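# Pour hazelnuts from a bowl into a held cup

## Task

A small bowl holding hazelnuts and an empty cup sit on the table. The robot must lift the cup and keep it off the table while all the hazelnuts are transferred from the bowl into it. Afterward both must be resting directly on the table, with the cup upright; the bowl may end upside down. It fails if, between the first hazelnut landing in the cup and the last, the cup is supported by anything other than the robot. It also fails if either the cup or the bowl is released or drops with no surface a few millimetres beneath it. A result that holds only because the robot is still supporting it is not done. Finally, release both and move the hands away.

## Robot and tools

Robot: two arms, left_arm and right_arm, facing each other across the table. left_arm's base is on the +y side. The names are not image sides. Both arms carry the same five-finger right hand, so every hand number and axis means the same on both; the hands are not mirrored.

World frame: origin on the table surface halfway between the arm bases, +z up, table top at z = 0. Results give each arm's hand point position in metres, orientation as a quaternion wxyz, and linear (m/s) and angular (rad/s) velocities. Printed positions can be somewhat off, more so at long reach.

Hand point: a spot 0.05 m in front of the palm, where the index pad and thumb tip meet in a pinch. Its +z runs along the straightened fingers, +y points out of the palm, and +x runs across the palm toward the little finger. Straight fingers extend 0.06 to 0.07 m past it along +z. A wrist bracket on the little-finger side sticks out and can collide with things. For a whole-hand wrap, turn the thumb in front of the palm before reaching the object; objects 0.035 to 0.08 m wide fit.

Row format (used by execute_actions and move): one flat list of 28 numbers, each in [-1, 1], always covering both arms. Numbers 1 to 14 are left_arm: dx, dy, dz, rx, ry, rz, then left_gripper little, ring, middle, index, thumb_bend, thumb_turn, force_limit, speed. Numbers 15 to 28 are the same fourteen for right_arm.

The first six per arm are an offset, not a pose. They are measured from that hand point's pose in the most recent result that showed it (or from where it actually is, for a second call in one reply or before any result has shown it), along the hand point's own axes. 1.0 equals 0.6 m of travel or 180 degrees of turn; rx, ry, rz form one rotation vector. All-zero offsets drive the hand back to that reference pose; they do not mean stay put.

The eight hand numbers are absolute targets. Fingers and thumb_bend: +1 straight, -1 fully curled. thumb_turn: +1 beside the palm, -1 across in front of it. A pinch is near index -0.22, thumb_bend -0.75, thumb_turn -0.57. force_limit maps -1..+1 to roughly 0..10 N at the fingertip (0..15 N for both thumb motors) and only stops closing. speed maps -1..+1 from near zero to full, where full travel takes 0.6 s; use speed -0.9 or lower for a soft grip. There is no 'unchanged' value: to keep a hand as is, resend the eight numbers last sent to it, or at first its hand_measured six plus hand_force_limit and hand_speed.

execute_actions: argument actions is a list of zero or one item. Empty list: just returns state. An action item has rows (1 to 15 rows of 28) and steps (1 to 15, each 1/30 s, default 15); each row is used for one step, and the last row repeats to fill the steps. Every row is counted from the same reference pose, not from the previous row. A wait item has only steps (up to 300), counted from the previous result, including your reply time. Optional pictures (boolean) controls camera images.

move: target is one 28-number row as above. Each hand travels in a straight line to its target; both finish together, taking 0.5 to 10 s. speed is the path top speed in m/s, 0.002 to 0.5 (default 0.25); rotation is capped at twice that in rad/s. stop_force (9 to 40 N, shared by both arms) ends an arm's path when its wrist sensor feels that much extra resistance; use it only with slow moves and no rotation, and omit it when moving away from something the hand presses on. Paths ignore obstacles and the other arm. The 'move:' line reports the ending per arm: done, off_target, moving, held, contact or fault, plus limits such as paced or held.



Results: per-arm state line; 'Hand target' gives the pose the controller is heading for; 'pose unreachable' and HELD mean a command was altered or blocked. hand_measured, hand_stopped_by (moving, target, force, stalled, fault) and hand_load_n list six values in motor order; loads near zero mean the grip was lost. Wrist force and torque are in the end effector's axes, noisy, offset up to about 4 N, saturating near 50 N. MOTOR HOT warns of heating from holding loads.

Motion notes: each step's commanded pose is clipped to 100 mm and 16 degrees from the measured one, and motion lags commands by about 0.17 s; large moves may need a follow-up. Arms are stiff: aiming even slightly into a firm surface can trigger a fault stop (joint torque limit, or 150 N external force), freezing that arm for 10 s. Avoid hard contact between the arms, dropping or tipping the cup or bowl, letting go of them in mid-air, and knocking anything off the table. Occasionally loose objects get nudged.

Each tool is called after "Call:" by a JSON object that holds its "method" and its "body".

Reference images:

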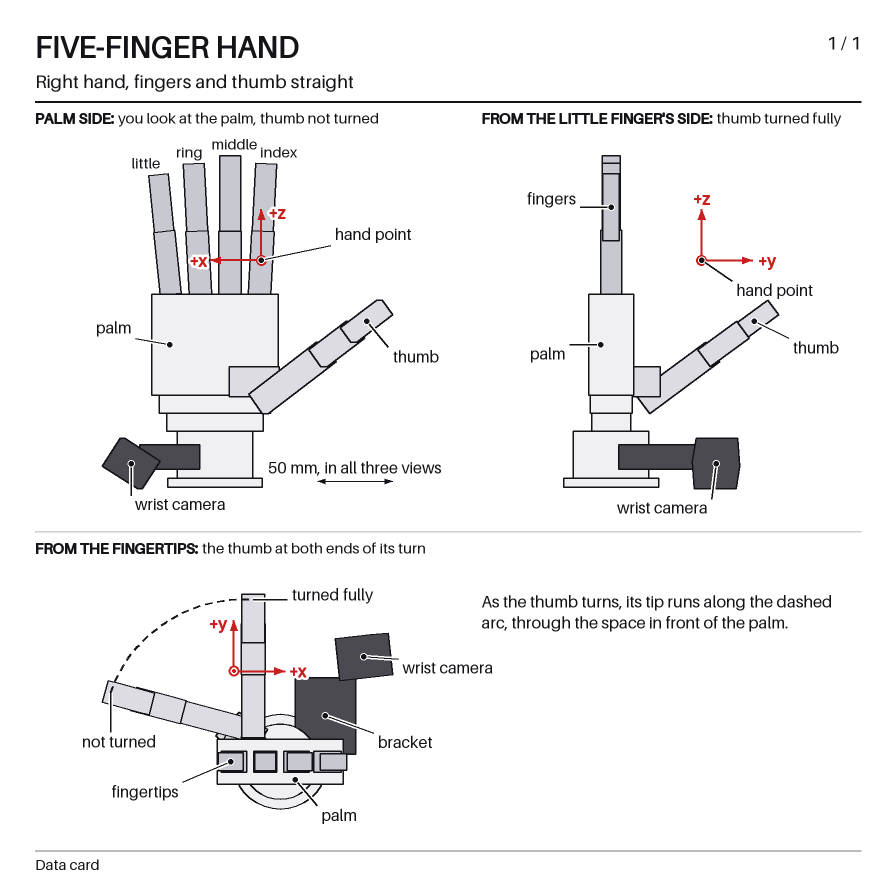

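## Session

Call:
{"method": "execute_actions", "body": {"actions": []}}

Scene clock: 0.00 s of 6600.00 s.
left_arm: end_effector_position=(+0.2593, +0.4924, +0.4912) hand_measured=(+1.000, +1.000, +1.000, +1.000, +1.000, +1.000) hand_load_n=(+0.0, +0.0, +0.0, +0.0, +0.0, +0.0) hand_stopped_by=(target, target, target, target, target, target) hand_force_limit=0.00 hand_speed=-0.80 end_effector_quat_wxyz=(+0.025, +0.289, +0.957, -0.001) end_effector_velocity=(+0.000, -0.001, -0.001) end_effector_angular_velocity=(+0.002, +0.002, +0.001) | right_arm: end_effector_position=(+0.0964, -0.2546, +0.4793) hand_measured=(+1.000, +1.000, +1.000, +1.000, +1.000, +1.000) hand_load_n=(+0.0, +0.0, +0.0, +0.0, +0.0, +0.0) hand_stopped_by=(target, target, target, target, target, target) hand_force_limit=0.00 hand_speed=-0.80 end_effector_quat_wxyz=(+0.006, -0.371, +0.929, -0.012) end_effector_velocity=(+0.000, +0.000, -0.000) end_effector_angular_velocity=(-0.000, +0.002, -0.000)
Joint positions: left_arm=[ 0.545 -1.738  1.314  1.953  1.543 -1.881] | right_arm=[-1.166 -1.748  1.353  1.957  1.596 -1.892]
Joint velocities: left_arm=[ 0.     0.002 -0.    -0.     0.    -0.001] | right_arm=[ 0.     0.002  0.     0.    -0.001  0.001]
Wrist force (N, on the end effector, along its own x y z axes, offset not removed): no reading
Wrist torque (N m, same axes, about the end effector's origin, offset not removed): no reading
Hand target (left_arm): +0.259, +0.492, +0.491; +0.025, +0.289, +0.957, -0.001
Hand target (right_arm): +0.096, -0.255, +0.479; +0.006, -0.371, +0.929, -0.012

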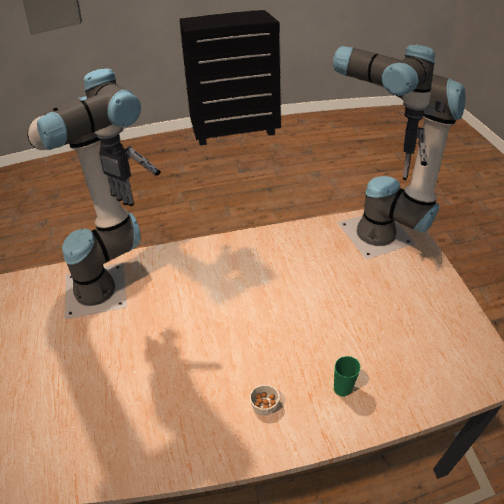

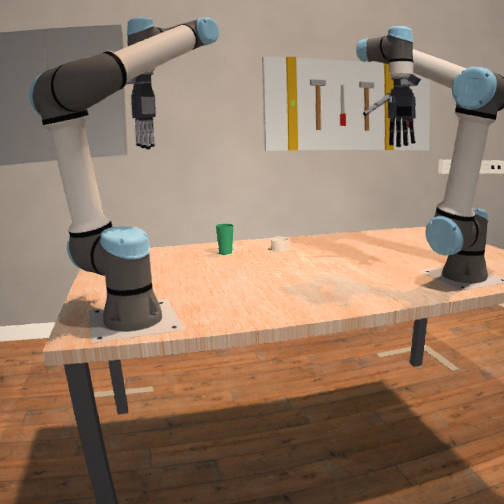

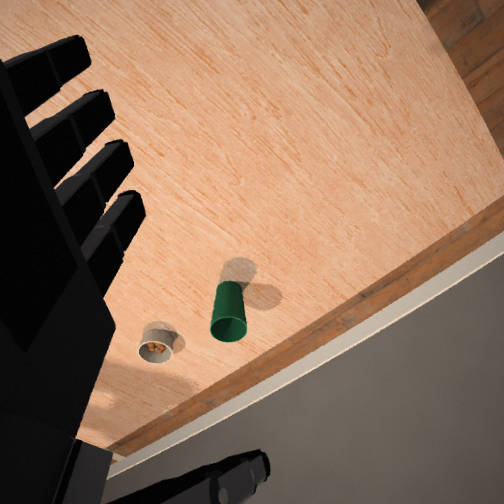

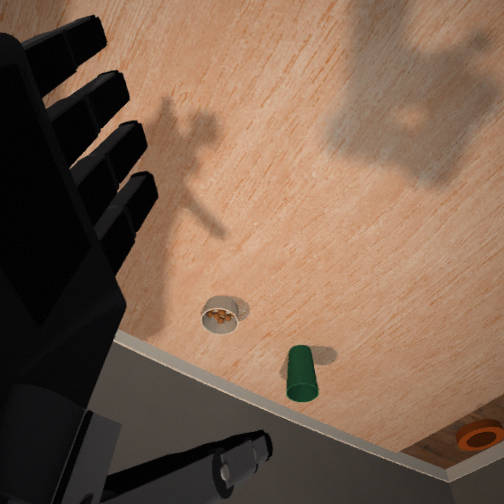

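Call:
{"method": "zoom_image", "body": {"camera": "cam_high", "region": [230, 340, 390, 430]}}

Call:
{"method": "zoom_image", "body": {"camera": "cam_low", "region": [200, 210, 310, 270]}}

Region (230, 340, 390, 430) of cam_high's 504x504 image, scaled by 3.150, with more detail than that image has; it fills the top 284 rows of this view, and the rest is white.

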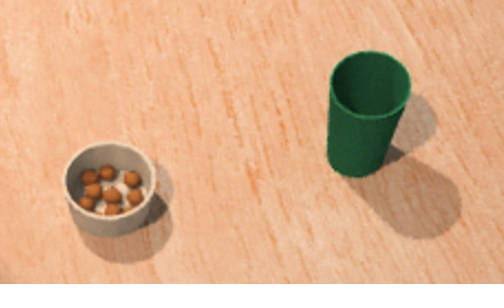

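Region (200, 210, 310, 270) of cam_low's 504x504 image, scaled by 4.582, with more detail than that image has; it fills the top 275 rows of this view, and the rest is white.

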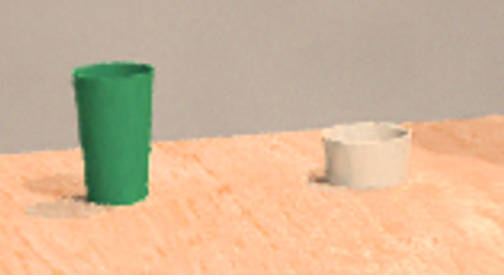

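Call:
{"method": "move", "body": {"target": [0,0,0,0,0,-0.937,1,1,1,1,1,-1,0,0, 0,0,0,0,0,0.742,1,1,1,1,1,-1,0,0], "speed": 0.5}}

Scene clock: 55.70 s of 6600.00 s.
left_arm: end_effector_position=(+0.2596, +0.4923, +0.4911) hand_measured=(+1.000, +1.000, +1.000, +1.000, +1.000, -1.000) hand_load_n=(+0.0, +0.0, +0.0, +0.0, +0.0, +0.0) hand_stopped_by=(target, target, target, target, target, target) hand_force_limit=0.00 hand_speed=0.00 end_effector_quat_wxyz=(-0.002, +0.924, -0.383, +0.026) end_effector_velocity=(+0.000, +0.000, -0.000) end_effector_angular_velocity=(+0.002, +0.000, +0.017) | right_arm: end_effector_position=(+0.0970, -0.2547, +0.4796) hand_measured=(+1.000, +1.000, +1.000, +1.000, +1.000, -1.000) hand_load_n=(+0.0, +0.0, +0.0, +0.0, +0.0, +0.0) hand_stopped_by=(target, target, target, target, target, target) hand_force_limit=0.00 hand_speed=0.00 end_effector_quat_wxyz=(+0.014, +0.706, +0.708, +0.001) end_effector_velocity=(-0.000, -0.000, +0.000) end_effector_angular_velocity=(+0.000, -0.002, -0.014)
Joint positions: left_arm=[ 1.017 -1.425  0.988  1.957  1.565 -4.35 ] | right_arm=[-0.613 -1.573  1.207  1.94   1.598  0.991]
Joint velocities: left_arm=[ 0.001 -0.001  0.002 -0.    -0.002 -0.016] | right_arm=[ 0.003  0.002 -0.003 -0.     0.001  0.017]
Wrist force (N, on the end effector, along its own x y z axes, offset not removed): left_arm=[-2.8 -1.9 1.3] | right_arm=[0.0 0.9 0.8]
Wrist torque (N m, same axes, about the end effector's origin, offset not removed): left_arm=[-0.53 0.24 -0.25] | right_arm=[0.19 0.03 0.13]
Hand target (left_arm): +0.260, +0.492, +0.491; -0.002, +0.924, -0.382, +0.026
Hand target (right_arm): +0.097, -0.255, +0.480; +0.014, +0.707, +0.707, +0.001
Off the commanded pose (left_arm): 0.000 m, 0 deg.
Off the commanded pose (right_arm): 0.001 m, 0 deg.
After step 90, 49.07 s passed at rest.
move: done
camera_calibration (this result's frames):
cam_left_wrist: T_world_to_cam=[[-0.80025, -0.599266, -0.0218983, 0.515807], [-0.529814, 0.689457, 0.493909, -0.443205], [-0.280885, 0.406853, -0.869238, 0.42646], [0, 0, 0, 1]] pos_world=[0.297744, 0.44117, 0.600894]
cam_right_wrist: T_world_to_cam=[[0.990149, -0.139863, 0.00657493, -0.126437], [-0.118372, -0.81108, 0.572833, -0.476701], [-0.0747851, -0.567968, -0.819646, 0.387597], [0, 0, 0, 1]] pos_world=[0.0977495, -0.184184, 0.591594]

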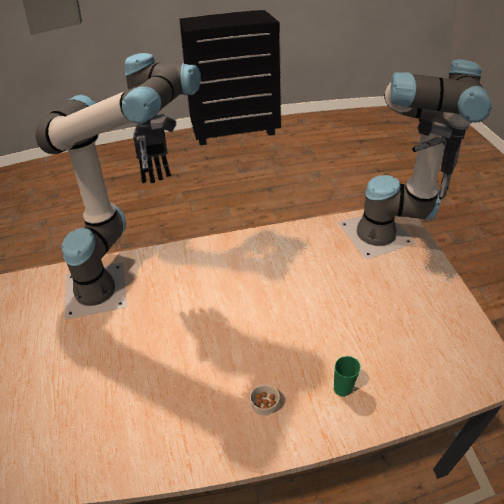

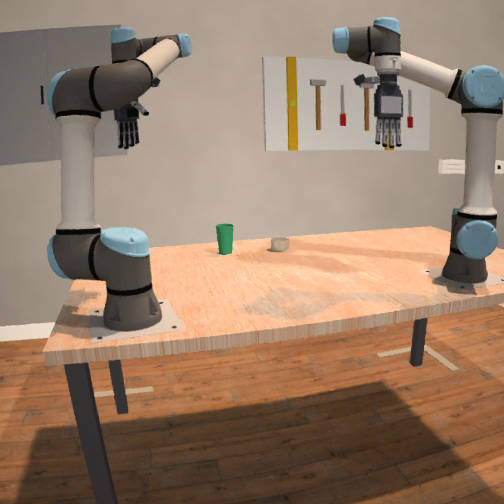

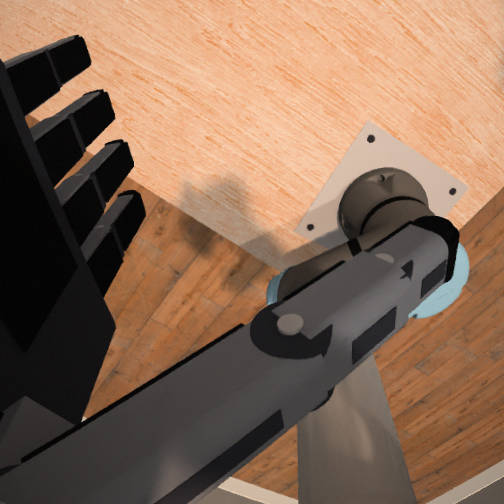

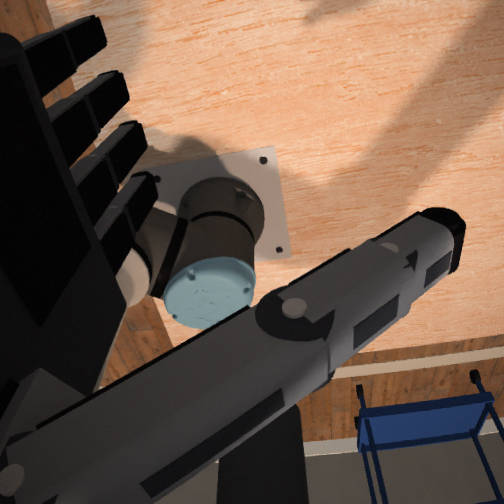

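Call:
{"method": "move", "body": {"target": [0.57,0.026,0.568,0,0.5,0,1,1,1,1,1,-1,0,0, 0.15,0.827,0.55,0,0.5,0,1,1,1,1,1,-1,0,0], "speed": 0.3}}

Scene clock: 73.63 s of 6600.00 s.
left_arm: end_effector_position=(+0.5056, +0.2346, +0.1660) hand_measured=(+1.000, +1.000, +1.000, +1.000, +1.000, -1.000) hand_load_n=(+0.0, +0.0, +0.0, +0.0, +0.0, +0.0) hand_stopped_by=(target, target, target, target, target, target) hand_force_limit=0.00 hand_speed=0.00 end_effector_quat_wxyz=(+0.270, +0.635, -0.273, +0.670) end_effector_velocity=(+0.001, -0.001, -0.000) end_effector_angular_velocity=(-0.007, -0.006, +0.002) | right_arm: end_effector_position=(+0.5994, -0.1688, +0.1583) hand_measured=(+1.000, +1.000, +1.000, +1.000, +1.000, -1.000) hand_load_n=(+0.0, +0.0, +0.0, +0.0, +0.0, +0.0) hand_stopped_by=(target, target, target, target, target, target) hand_force_limit=0.00 hand_speed=0.00 end_effector_quat_wxyz=(-0.476, +0.514, +0.505, +0.504) end_effector_velocity=(+0.001, +0.001, -0.002) end_effector_angular_velocity=(-0.002, +0.004, +0.020)
Joint positions: left_arm=[ 0.934 -1.3    2.116 -0.861  1.852 -4.702] | right_arm=[-1.669 -0.665  1.467  1.354  0.047 -0.605]
Joint velocities: left_arm=[-0.001  0.005  0.002 -0.017 -0.003 -0.003] | right_arm=[ 0.001  0.027  0.038  0.243  0.013 -0.305]
Wrist force (N, on the end effector, along its own x y z axes, offset not removed): left_arm=[-1.9 -1.3 0.8] | right_arm=[1.3 -1.1 -1.4]
Wrist torque (N m, same axes, about the end effector's origin, offset not removed): left_arm=[-0.35 0.25 -0.11] | right_arm=[-0.01 -0.21 -0.02]
Hand target (left_arm): +0.506, +0.234, +0.166; +0.270, +0.635, -0.273, +0.671
Hand target (right_arm): +0.600, -0.169, +0.158; +0.476, -0.514, -0.506, -0.503
Off the commanded pose (left_arm): 0.001 m, 0 deg.
Off the commanded pose (right_arm): 0.001 m, 3 deg.
After step 90, 11.53 s passed at rest.
move: off_target (right_arm)
camera_calibration (this result's frames):
cam_left_wrist: T_world_to_cam=[[-0.699801, -0.695022, -0.164992, 0.546465], [-0.245185, 0.450641, -0.858375, 0.161956], [0.670942, -0.560238, -0.485768, -0.000242455], [0, 0, 0, 1]] pos_world=[0.422288, 0.306686, 0.229063]
cam_right_wrist: T_world_to_cam=[[0.992158, -0.0258536, -0.12229, -0.571317], [-0.114007, -0.588266, -0.80059, 0.0888928], [-0.0512407, 0.808254, -0.586601, 0.391834], [0, 0, 0, 1]] pos_world=[0.597049, -0.279179, 0.231151]

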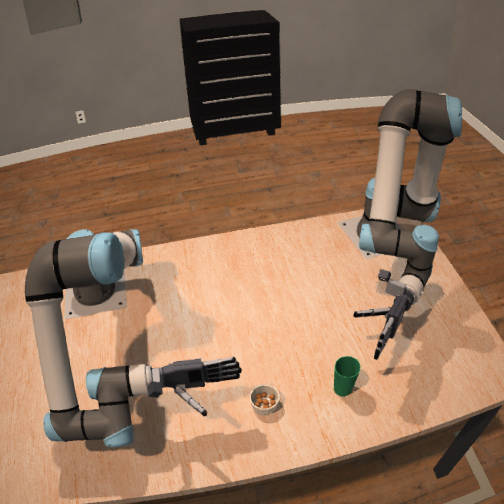

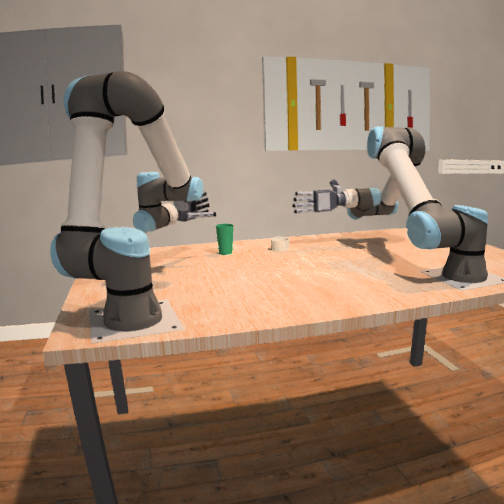

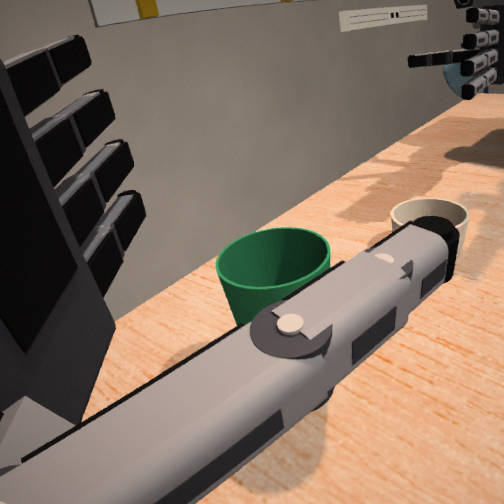

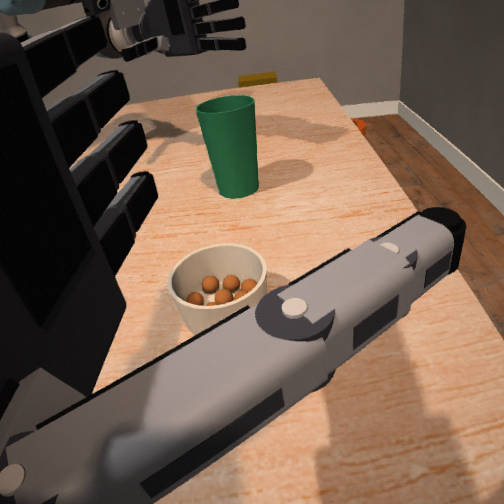

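Call:
{"method": "move", "body": {"target": [-0.223,0.01,0,0,-0.014,0,1,1,1,1,1,-1,0,0, 0.05,-0.1,-0.05,0,-0.25,0,1,1,1,1,1,-1,0,0], "speed": 0.2}}

Scene clock: 100.47 s of 6600.00 s.
left_arm: end_effector_position=(+0.5076, +0.2285, +0.0323) hand_measured=(+1.000, +1.000, +1.000, +1.000, +1.000, -1.000) hand_load_n=(+0.0, +0.0, +0.0, +0.0, +0.0, +0.0) hand_stopped_by=(target, target, target, target, target, target) hand_force_limit=0.00 hand_speed=0.00 end_effector_quat_wxyz=(+0.264, +0.650, -0.279, +0.656) end_effector_velocity=(+0.000, -0.001, -0.002) end_effector_angular_velocity=(-0.001, -0.001, -0.001) | right_arm: end_effector_position=(+0.5376, -0.1956, +0.1881) hand_measured=(+1.000, +1.000, +1.000, +1.000, +1.000, -1.000) hand_load_n=(+0.0, +0.0, +0.0, +0.0, +0.0, +0.0) hand_stopped_by=(target, target, target, target, target, target) hand_force_limit=0.00 hand_speed=0.00 end_effector_quat_wxyz=(-0.247, +0.668, +0.649, +0.269) end_effector_velocity=(-0.001, -0.001, +0.000) end_effector_angular_velocity=(-0.018, +0.001, -0.001)
Joint positions: left_arm=[ 0.922 -1.004  2.146 -1.143  1.839 -4.69 ] | right_arm=[-1.519 -1.051  1.38   1.11   0.833  0.166]
Joint velocities: left_arm=[-0.001  0.005 -0.001 -0.005 -0.001 -0.   ] | right_arm=[ 0.007 -0.003 -0.004  0.005  0.018  0.007]
Wrist force (N, on the end effector, along its own x y z axes, offset not removed): left_arm=[-0.5 -1.7 0.0] | right_arm=[2.9 -1.1 -0.9]
Wrist torque (N m, same axes, about the end effector's origin, offset not removed): left_arm=[-0.40 0.00 -0.05] | right_arm=[-0.04 -0.45 0.30]
Hand target (left_arm): +0.508, +0.228, +0.032; +0.264, +0.650, -0.279, +0.656
Hand target (right_arm): +0.537, -0.196, +0.188; -0.246, +0.668, +0.649, +0.268
Off the commanded pose (left_arm): 0.000 m, 0 deg.
Off the commanded pose (right_arm): 0.000 m, 0 deg.
After step 90, 21.37 s passed at rest.
move: done
camera_calibration (this result's frames):
cam_left_wrist: T_world_to_cam=[[-0.704182, -0.690643, -0.164742, 0.522848], [-0.271954, 0.476687, -0.835949, 0.0573845], [0.655872, -0.543858, -0.523498, -0.0647729], [0, 0, 0, 1]] pos_world=[0.426269, 0.29852, 0.100197]
cam_right_wrist: T_world_to_cam=[[0.987708, -0.128825, -0.0885258, -0.531191], [-0.141052, -0.978628, -0.149638, -0.0943052], [-0.0673566, 0.160286, -0.98477, 0.384665], [0, 0, 0, 1]] pos_world=[0.537269, -0.222377, 0.31767]

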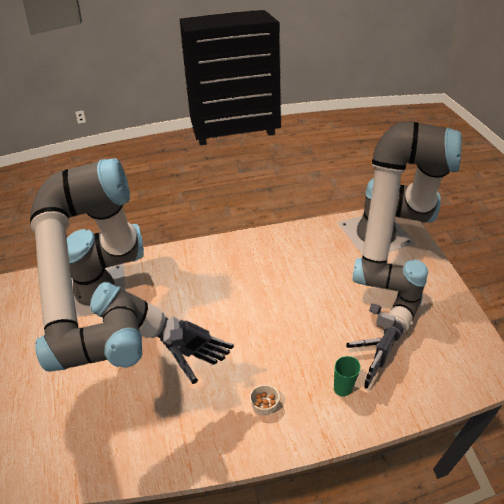

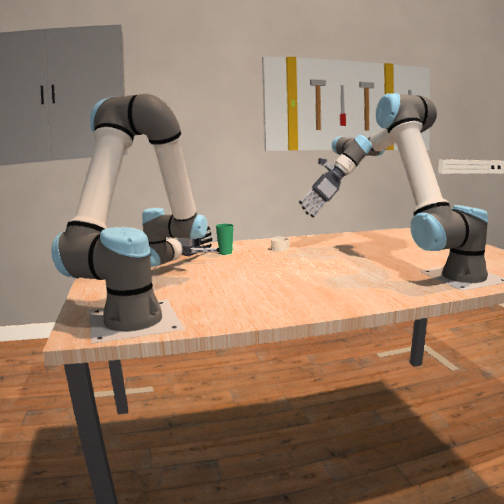

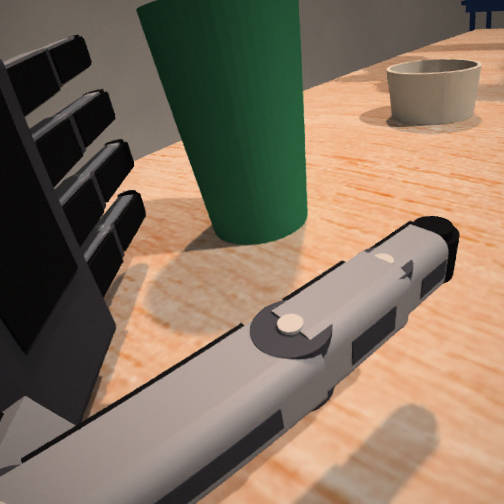

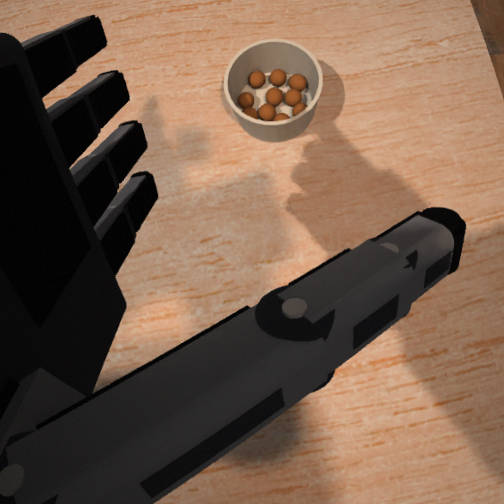

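Call:
{"method": "move", "body": {"target": [0,0.007,0.19,0,0,0,1,1,1,1,1,-1,0,0, -0.03,-0.093,0.215,-0.222,0.247,0.103,1,1,1,1,1,-1,0,0], "speed": 0.15}}

Scene clock: 127.03 s of 6600.00 s.
left_arm: end_effector_position=(+0.5850, +0.1449, +0.0321) hand_measured=(+1.000, +1.000, +1.000, +1.000, +1.000, -1.000) hand_load_n=(+0.0, +0.0, +0.0, +0.0, +0.0, +0.0) hand_stopped_by=(target, target, target, target, target, target) hand_force_limit=0.00 hand_speed=0.00 end_effector_quat_wxyz=(+0.264, +0.650, -0.279, +0.656) end_effector_velocity=(+0.001, -0.001, +0.000) end_effector_angular_velocity=(+0.001, -0.001, +0.001) | right_arm: end_effector_position=(+0.4871, -0.1194, +0.0802) hand_measured=(+1.000, +1.000, +1.000, +1.000, +1.000, -1.000) hand_load_n=(+0.0, +0.0, +0.0, +0.0, +0.0, +0.0) hand_stopped_by=(target, target, target, target, target, target) hand_force_limit=0.00 hand_speed=0.00 end_effector_quat_wxyz=(-0.270, +0.654, +0.271, +0.653) end_effector_velocity=(+0.000, +0.001, -0.001) end_effector_angular_velocity=(+0.011, -0.007, -0.012)
Joint positions: left_arm=[ 0.853 -0.876  1.852 -0.977  1.77  -4.69 ] | right_arm=[-1.198 -1.177  2.248 -1.069  1.193  1.568]
Joint velocities: left_arm=[-0.     0.001 -0.004  0.002 -0.001  0.001] | right_arm=[ 0.01   0.011  0.003 -0.027  0.021  0.007]
Wrist force (N, on the end effector, along its own x y z axes, offset not removed): left_arm=[-2.1 -1.1 -1.1] | right_arm=[1.3 -2.0 0.4]
Wrist torque (N m, same axes, about the end effector's origin, offset not removed): left_arm=[-0.27 0.30 -0.15] | right_arm=[-0.24 -0.30 -0.05]
Hand target (left_arm): +0.585, +0.145, +0.032; +0.264, +0.650, -0.279, +0.656
Hand target (right_arm): +0.487, -0.119, +0.080; -0.269, +0.653, +0.271, +0.654
Off the commanded pose (left_arm): 0.000 m, 0 deg.
Off the commanded pose (right_arm): 0.000 m, 0 deg.
After step 90, 19.43 s passed at rest.
move: done
camera_calibration (this result's frames):
cam_left_wrist: T_world_to_cam=[[-0.70419, -0.690668, -0.164603, 0.519588], [-0.272016, 0.476578, -0.835991, 0.118138], [0.655839, -0.543921, -0.523474, -0.161069], [0, 0, 0, 1]] pos_world=[0.503659, 0.214953, 0.0999727]
cam_right_wrist: T_world_to_cam=[[0.711073, -0.689174, -0.139335, -0.409104], [-0.472292, -0.321358, -0.820774, 0.250594], [0.52088, 0.649437, -0.554, 0.000105048], [0, 0, 0, 1]] pos_world=[0.409202, -0.201482, 0.148737]

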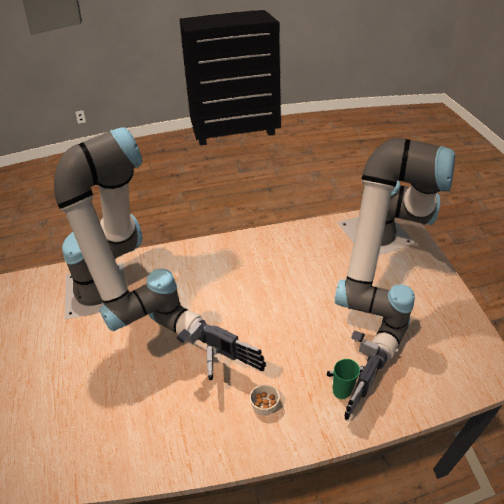

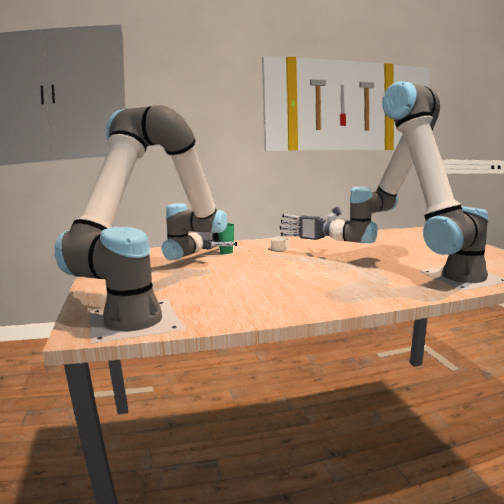

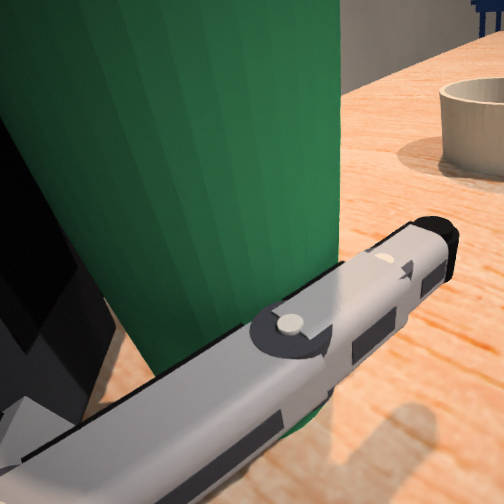

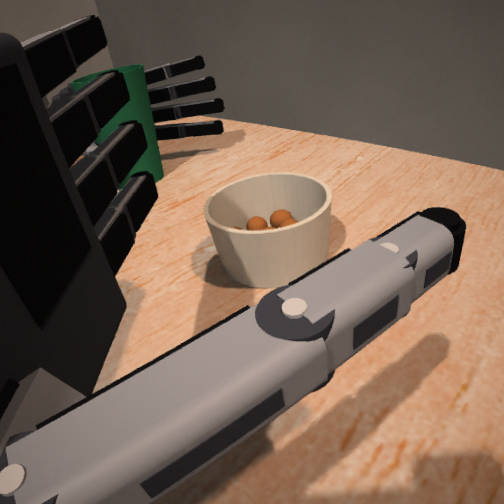

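Call:
{"method": "move", "body": {"target": [0,0,0,0,0,0,-1,-1,-1,-1,-1,-1,0.2,-0.7, -0.095,-0.01,0,0,0,0,1,1,1,1,1,-1,0,0], "speed": 0.05}}

Call:
{"method": "move", "body": {"target": [0.2,0,-0.05,0,0,0,-1,-1,-1,-1,-1,-1,0.2,-0.7, 0,0,0.185,0,0,0,1,1,1,1,1,-1,0,0], "speed": 0.06}}

Scene clock: 139.03 s of 6600.00 s.
left_arm: end_effector_position=(+0.5850, +0.1449, +0.0322) hand_measured=(-0.030, -0.030, -0.062, -0.078, +0.368, -1.000) hand_load_n=(+3.5, +1.5, +7.0, +8.5, +15.5, +4.5) hand_stopped_by=(force, force, force, force, force, target) hand_force_limit=0.20 hand_speed=-0.70 end_effector_quat_wxyz=(+0.264, +0.650, -0.279, +0.656) end_effector_velocity=(-0.000, -0.000, +0.000) end_effector_angular_velocity=(-0.001, +0.001, -0.001) | right_arm: end_effector_position=(+0.4829, -0.1152, +0.0232) hand_measured=(+1.000, +1.000, +1.000, +1.000, +1.000, -1.000) hand_load_n=(+0.0, +0.0, +0.0, +0.0, +0.0, +0.0) hand_stopped_by=(target, target, target, target, target, target) hand_force_limit=0.00 hand_speed=0.00 end_effector_quat_wxyz=(-0.270, +0.654, +0.271, +0.653) end_effector_velocity=(-0.000, +0.000, -0.000) end_effector_angular_velocity=(-0.000, +0.001, +0.001)
Joint positions: left_arm=[ 0.853 -0.876  1.852 -0.977  1.77  -4.69 ] | right_arm=[-1.182 -1.019  2.256 -1.235  1.208  1.568]
Joint velocities: left_arm=[ 0.    -0.001  0.     0.001  0.001 -0.001] | right_arm=[ 0.     0.     0.     0.    -0.001  0.   ]
Wrist force (N, on the end effector, along its own x y z axes, offset not removed): left_arm=[0.2 -0.2 0.7] | right_arm=[3.8 -0.2 -2.1]
Wrist torque (N m, same axes, about the end effector's origin, offset not removed): left_arm=[-0.19 -0.01 0.01] | right_arm=[0.09 -0.59 0.32]
Hand target (left_arm): +0.585, +0.145, +0.032; +0.264, +0.650, -0.279, +0.656
Hand target (right_arm): +0.483, -0.115, +0.023; -0.270, +0.654, +0.271, +0.653
Off the commanded pose (left_arm): 0.000 m, 0 deg.
Off the commanded pose (right_arm): 0.000 m, 0 deg.
After step 90, 6.57 s passed at rest.
move: done
camera_calibration (this result's frames):
cam_left_wrist: T_world_to_cam=[[-0.704183, -0.69067, -0.164624, 0.5196], [-0.27194, 0.476534, -0.836041, 0.118162], [0.655877, -0.543958, -0.523388, -0.161062], [0, 0, 0, 1]] pos_world=[0.503663, 0.214953, 0.100029]
cam_right_wrist: T_world_to_cam=[[0.711075, -0.689177, -0.139312, -0.411183], [-0.472283, -0.321377, -0.820771, 0.203234], [0.520885, 0.649424, -0.55401, -0.0320057], [0, 0, 0, 1]] pos_world=[0.405037, -0.197278, 0.0917943]

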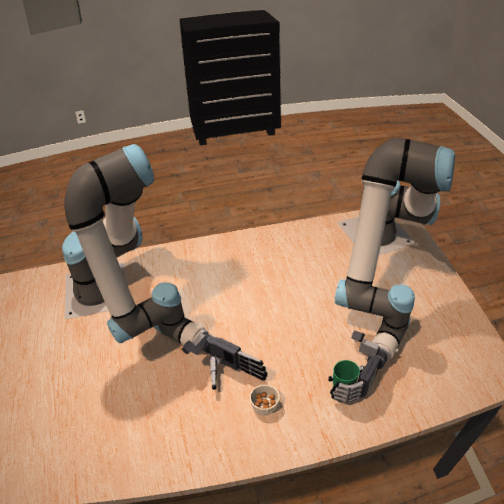

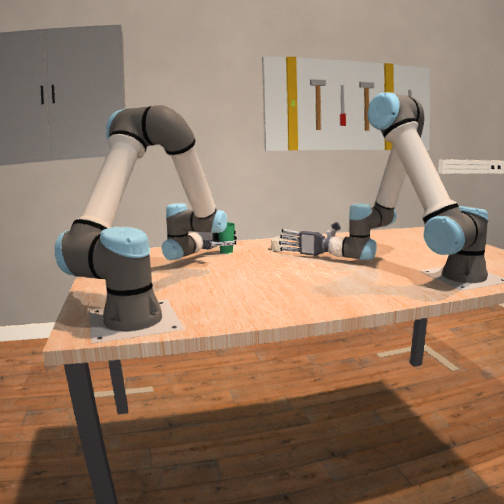

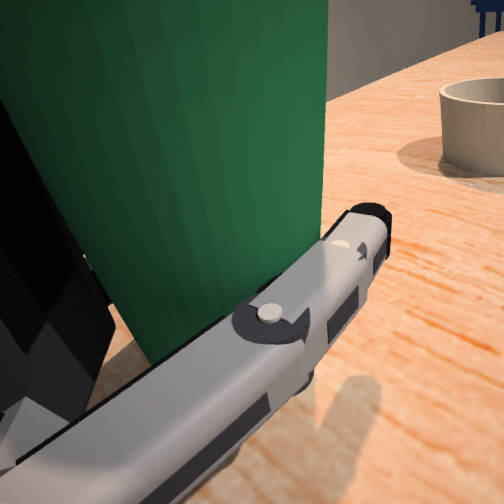

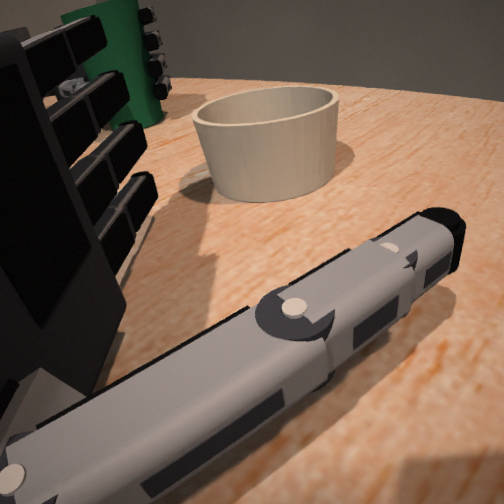

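Scene clock: 141.53 s of 6600.00 s.
left_arm: end_effector_position=(+0.5619, +0.1640, +0.1519) hand_measured=(-0.030, -0.030, -0.062, -0.078, +0.368, -1.000) hand_load_n=(+3.5, +1.5, +7.0, +9.0, +15.5, +4.5) hand_stopped_by=(force, force, force, force, force, target) hand_force_limit=0.20 hand_speed=-0.70 end_effector_quat_wxyz=(+0.264, +0.650, -0.279, +0.656) end_effector_velocity=(+0.000, +0.001, +0.003) end_effector_angular_velocity=(-0.001, +0.000, +0.001) | right_arm: end_effector_position=(+0.5612, -0.0369, +0.0233) hand_measured=(+1.000, +1.000, +1.000, +1.000, +1.000, -1.000) hand_load_n=(+0.0, +0.0, +0.0, +0.0, +0.0, +0.0) hand_stopped_by=(target, target, target, target, target, target) hand_force_limit=0.00 hand_speed=0.00 end_effector_quat_wxyz=(-0.270, +0.654, +0.271, +0.653) end_effector_velocity=(+0.002, +0.001, -0.001) end_effector_angular_velocity=(-0.001, +0.002, -0.001)
Joint positions: left_arm=[ 0.86  -1.147  1.893 -0.746  1.777 -4.69 ] | right_arm=[-1.097 -0.887  1.925 -1.037  1.294  1.568]
Joint velocities: left_arm=[ 0.001 -0.006 -0.001  0.006  0.    -0.001] | right_arm=[ 0.001  0.005 -0.008  0.005  0.002  0.   ]
Wrist force (N, on the end effector, along its own x y z axes, offset not removed): left_arm=[-1.7 -0.6 -0.8] | right_arm=[4.2 -0.2 -2.7]
Wrist torque (N m, same axes, about the end effector's origin, offset not removed): left_arm=[-0.16 0.13 -0.07] | right_arm=[0.01 -0.52 0.24]
Hand target (left_arm): +0.562, +0.164, +0.152; +0.264, +0.650, -0.279, +0.656
Hand target (right_arm): +0.561, -0.037, +0.023; -0.270, +0.654, +0.271, +0.653
Off the commanded pose (left_arm): 0.000 m, 0 deg.
Off the commanded pose (right_arm): 0.000 m, 0 deg.
move: done
camera_calibration (this result's frames):
cam_left_wrist: T_world_to_cam=[[-0.704209, -0.690672, -0.164502, 0.536255], [-0.272066, 0.476517, -0.836009, 0.20295], [0.655797, -0.54397, -0.523477, -0.0728079], [0, 0, 0, 1]] pos_world=[0.480598, 0.234062, 0.21977]
cam_right_wrist: T_world_to_cam=[[0.711089, -0.68917, -0.139274, -0.412846], [-0.47226, -0.321411, -0.820771, 0.265395], [0.520887, 0.649415, -0.554019, -0.123586], [0, 0, 0, 1]] pos_world=[0.48328, -0.118961, 0.0918607]

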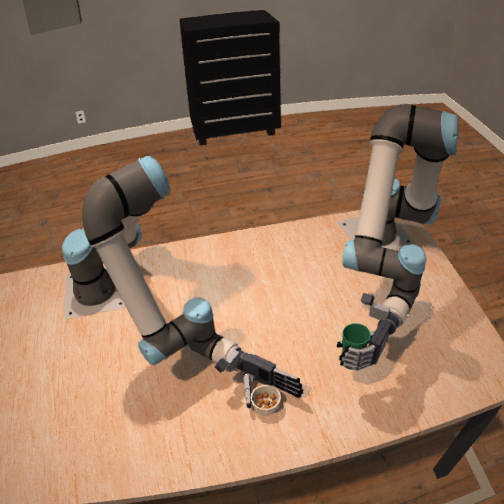

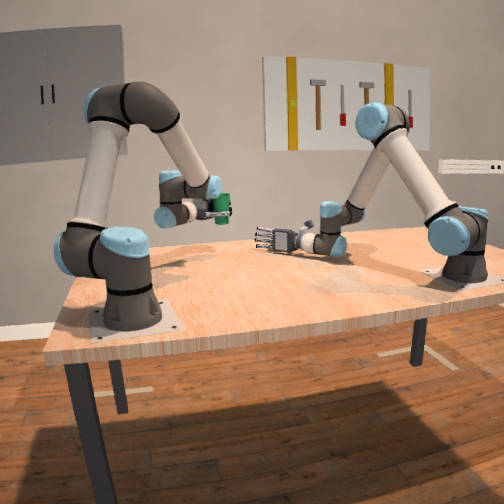

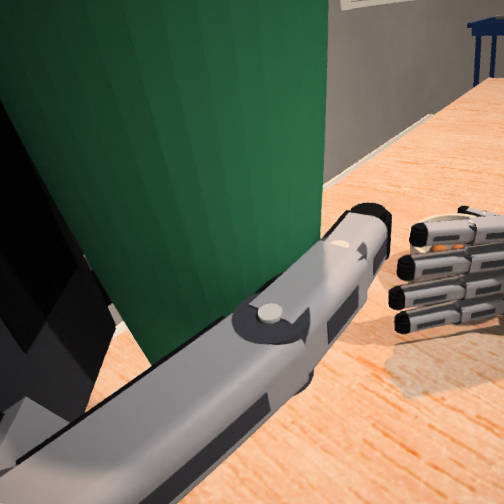

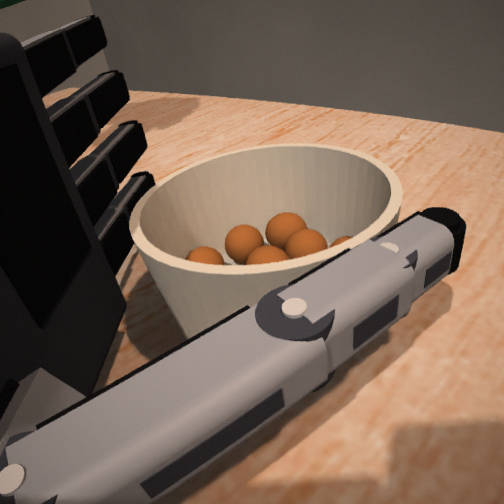

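Call:
{"method": "move", "body": {"target": [0,0,0,0,0,0,-1,-1,-1,-1,-1,-1,0.2,-0.7, -0.012,0.008,0.005,0,0,0,1,1,1,1,1,-1,0,0], "speed": 0.005, "stop_force": 10}}

Call:
{"method": "move", "body": {"target": [0,0,0,0,0,0,-1,-1,-1,-1,-1,-1,0.2,-0.7, 0,0,0,0,0,0,1,1,-1,-1,-1,-1,0.2,-0.75]}}

Scene clock: 154.57 s of 6600.00 s.
left_arm: end_effector_position=(+0.5619, +0.1640, +0.1519) hand_measured=(-0.030, -0.030, -0.062, -0.078, +0.368, -1.000) hand_load_n=(+3.5, +1.5, +7.0, +9.0, +15.5, +4.5) hand_stopped_by=(force, force, force, force, force, target) hand_force_limit=0.20 hand_speed=-0.70 end_effector_quat_wxyz=(+0.264, +0.650, -0.279, +0.656) end_effector_velocity=(-0.000, -0.001, -0.000) end_effector_angular_velocity=(-0.001, +0.001, -0.001) | right_arm: end_effector_position=(+0.5666, -0.0381, +0.0162) hand_measured=(+1.000, +1.000, +1.000, +1.000, +1.000, -1.000) hand_load_n=(+0.0, +0.0, +0.0, +0.0, +0.0, +0.0) hand_stopped_by=(target, target, target, target, target, target) hand_force_limit=0.00 hand_speed=0.00 end_effector_quat_wxyz=(-0.270, +0.654, +0.271, +0.653) end_effector_velocity=(+0.000, +0.000, -0.001) end_effector_angular_velocity=(-0.000, -0.001, +0.000)
Joint positions: left_arm=[ 0.86  -1.147  1.893 -0.746  1.777 -4.69 ] | right_arm=[-1.105 -0.868  1.915 -1.046  1.286  1.568]
Joint velocities: left_arm=[-0.001  0.     0.     0.    -0.001 -0.001] | right_arm=[-0.     0.002 -0.001 -0.002 -0.001 -0.   ]
Wrist force (N, on the end effector, along its own x y z axes, offset not removed): left_arm=[-1.4 -0.7 0.1] | right_arm=[2.4 0.2 -1.8]
Wrist torque (N m, same axes, about the end effector's origin, offset not removed): left_arm=[-0.26 0.09 -0.03] | right_arm=[0.33 -0.39 0.11]
Hand target (left_arm): +0.562, +0.164, +0.152; +0.264, +0.650, -0.279, +0.656
Hand target (right_arm): +0.567, -0.038, +0.016; -0.270, +0.654, +0.271, +0.653
Off the commanded pose (left_arm): 0.000 m, 0 deg.
Off the commanded pose (right_arm): 0.000 m, 0 deg.
After step 190, 4.67 s passed at rest.
move: done
camera_calibration (this result's frames):
cam_left_wrist: T_world_to_cam=[[-0.704207, -0.690673, -0.164511, 0.536264], [-0.272061, 0.476521, -0.836009, 0.202947], [0.655801, -0.543966, -0.523475, -0.0728054], [0, 0, 0, 1]] pos_world=[0.480601, 0.234071, 0.219775]
cam_right_wrist: T_world_to_cam=[[0.711086, -0.689171, -0.139285, -0.418552], [-0.472268, -0.321404, -0.820769, 0.261764], [0.520883, 0.649418, -0.554019, -0.129528], [0, 0, 0, 1]] pos_world=[0.488718, -0.120204, 0.0847891]

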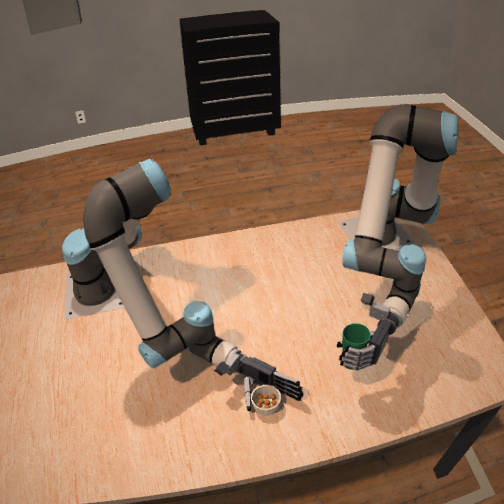

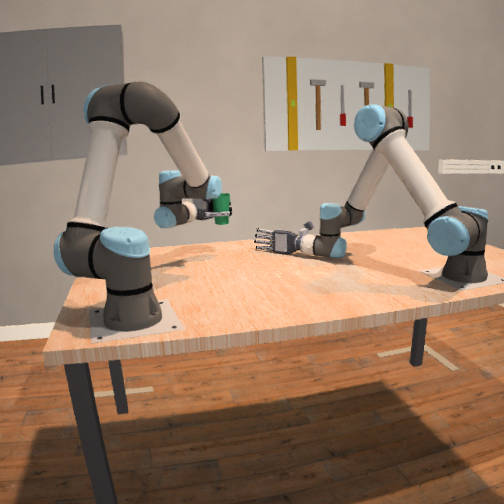

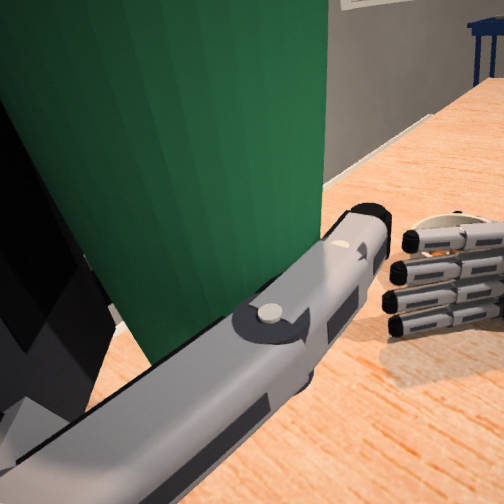

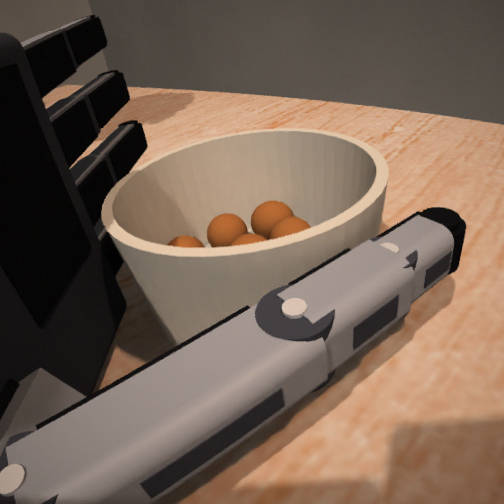

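Scene clock: 156.50 s of 6600.00 s.
left_arm: end_effector_position=(+0.5619, +0.1640, +0.1519) hand_measured=(-0.030, -0.030, -0.062, -0.078, +0.368, -1.000) hand_load_n=(+3.5, +1.5, +7.0, +9.0, +15.5, +4.5) hand_stopped_by=(force, force, force, force, force, target) hand_force_limit=0.20 hand_speed=-0.70 end_effector_quat_wxyz=(+0.264, +0.650, -0.279, +0.656) end_effector_velocity=(-0.000, -0.001, +0.001) end_effector_angular_velocity=(-0.001, -0.001, -0.001) | right_arm: end_effector_position=(+0.5666, -0.0381, +0.0162) hand_measured=(+1.000, +1.000, +0.378, +0.310, +0.604, -1.000) hand_load_n=(+0.0, +0.0, +2.0, +8.5, +11.5, +1.0) hand_stopped_by=(target, target, force, force, force, target) hand_force_limit=0.20 hand_speed=-0.75 end_effector_quat_wxyz=(-0.270, +0.654, +0.271, +0.653) end_effector_velocity=(-0.000, -0.000, -0.001) end_effector_angular_velocity=(-0.001, +0.001, -0.000)
Joint positions: left_arm=[ 0.86  -1.147  1.893 -0.746  1.777 -4.69 ] | right_arm=[-1.105 -0.868  1.915 -1.046  1.286  1.568]
Joint velocities: left_arm=[-0.001 -0.001  0.    -0.     0.     0.   ] | right_arm=[-0.     0.001  0.     0.    -0.     0.   ]
Wrist force (N, on the end effector, along its own x y z axes, offset not removed): left_arm=[-1.7 -1.0 0.2] | right_arm=[1.9 -1.7 -0.5]
Wrist torque (N m, same axes, about the end effector's origin, offset not removed): left_arm=[-0.29 0.05 -0.05] | right_arm=[-0.22 -0.33 0.09]
Hand target (left_arm): +0.562, +0.164, +0.152; +0.264, +0.650, -0.279, +0.656
Hand target (right_arm): +0.567, -0.038, +0.016; -0.270, +0.654, +0.271, +0.653
Off the commanded pose (left_arm): 0.000 m, 0 deg.
Off the commanded pose (right_arm): 0.000 m, 0 deg.
move: done
camera_calibration (this result's frames):
cam_left_wrist: T_world_to_cam=[[-0.704208, -0.690673, -0.164508, 0.536263], [-0.272063, 0.476519, -0.836009, 0.202948], [0.6558, -0.543967, -0.523475, -0.072805], [0, 0, 0, 1]] pos_world=[0.480601, 0.23407, 0.219774]
cam_right_wrist: T_world_to_cam=[[0.711106, -0.689151, -0.139285, -0.418558], [-0.472256, -0.321414, -0.820773, 0.261769], [0.520868, 0.649434, -0.554015, -0.129517], [0, 0, 0, 1]] pos_world=[0.488722, -0.1202, 0.0847995]

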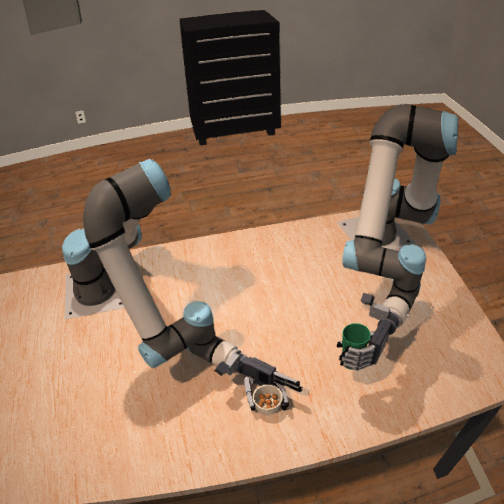

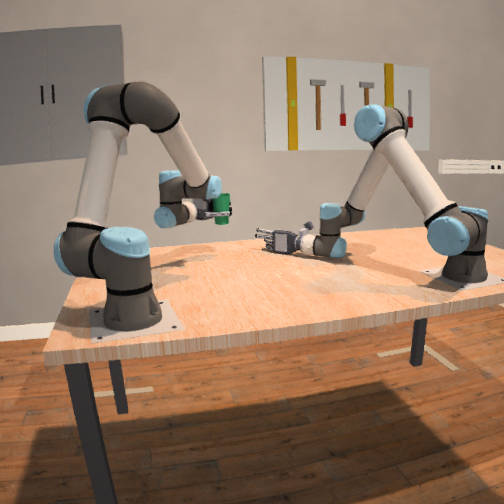

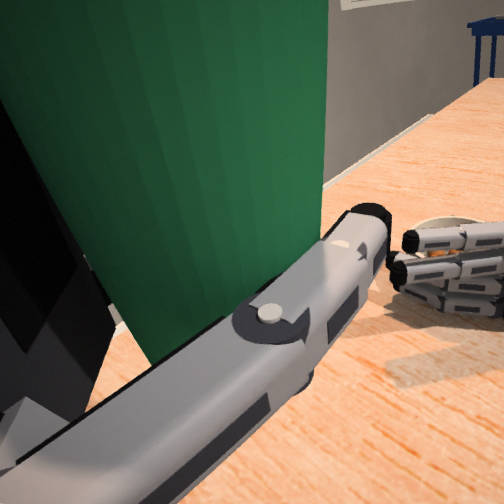

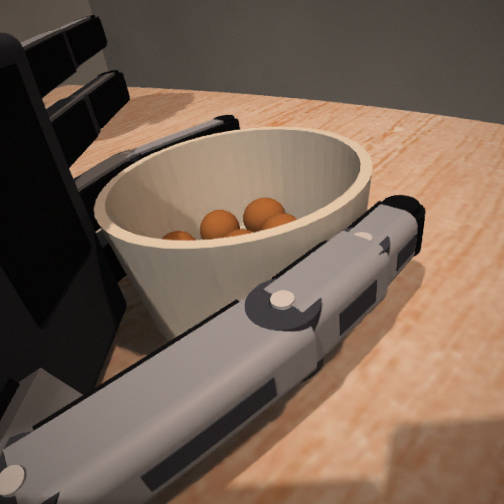

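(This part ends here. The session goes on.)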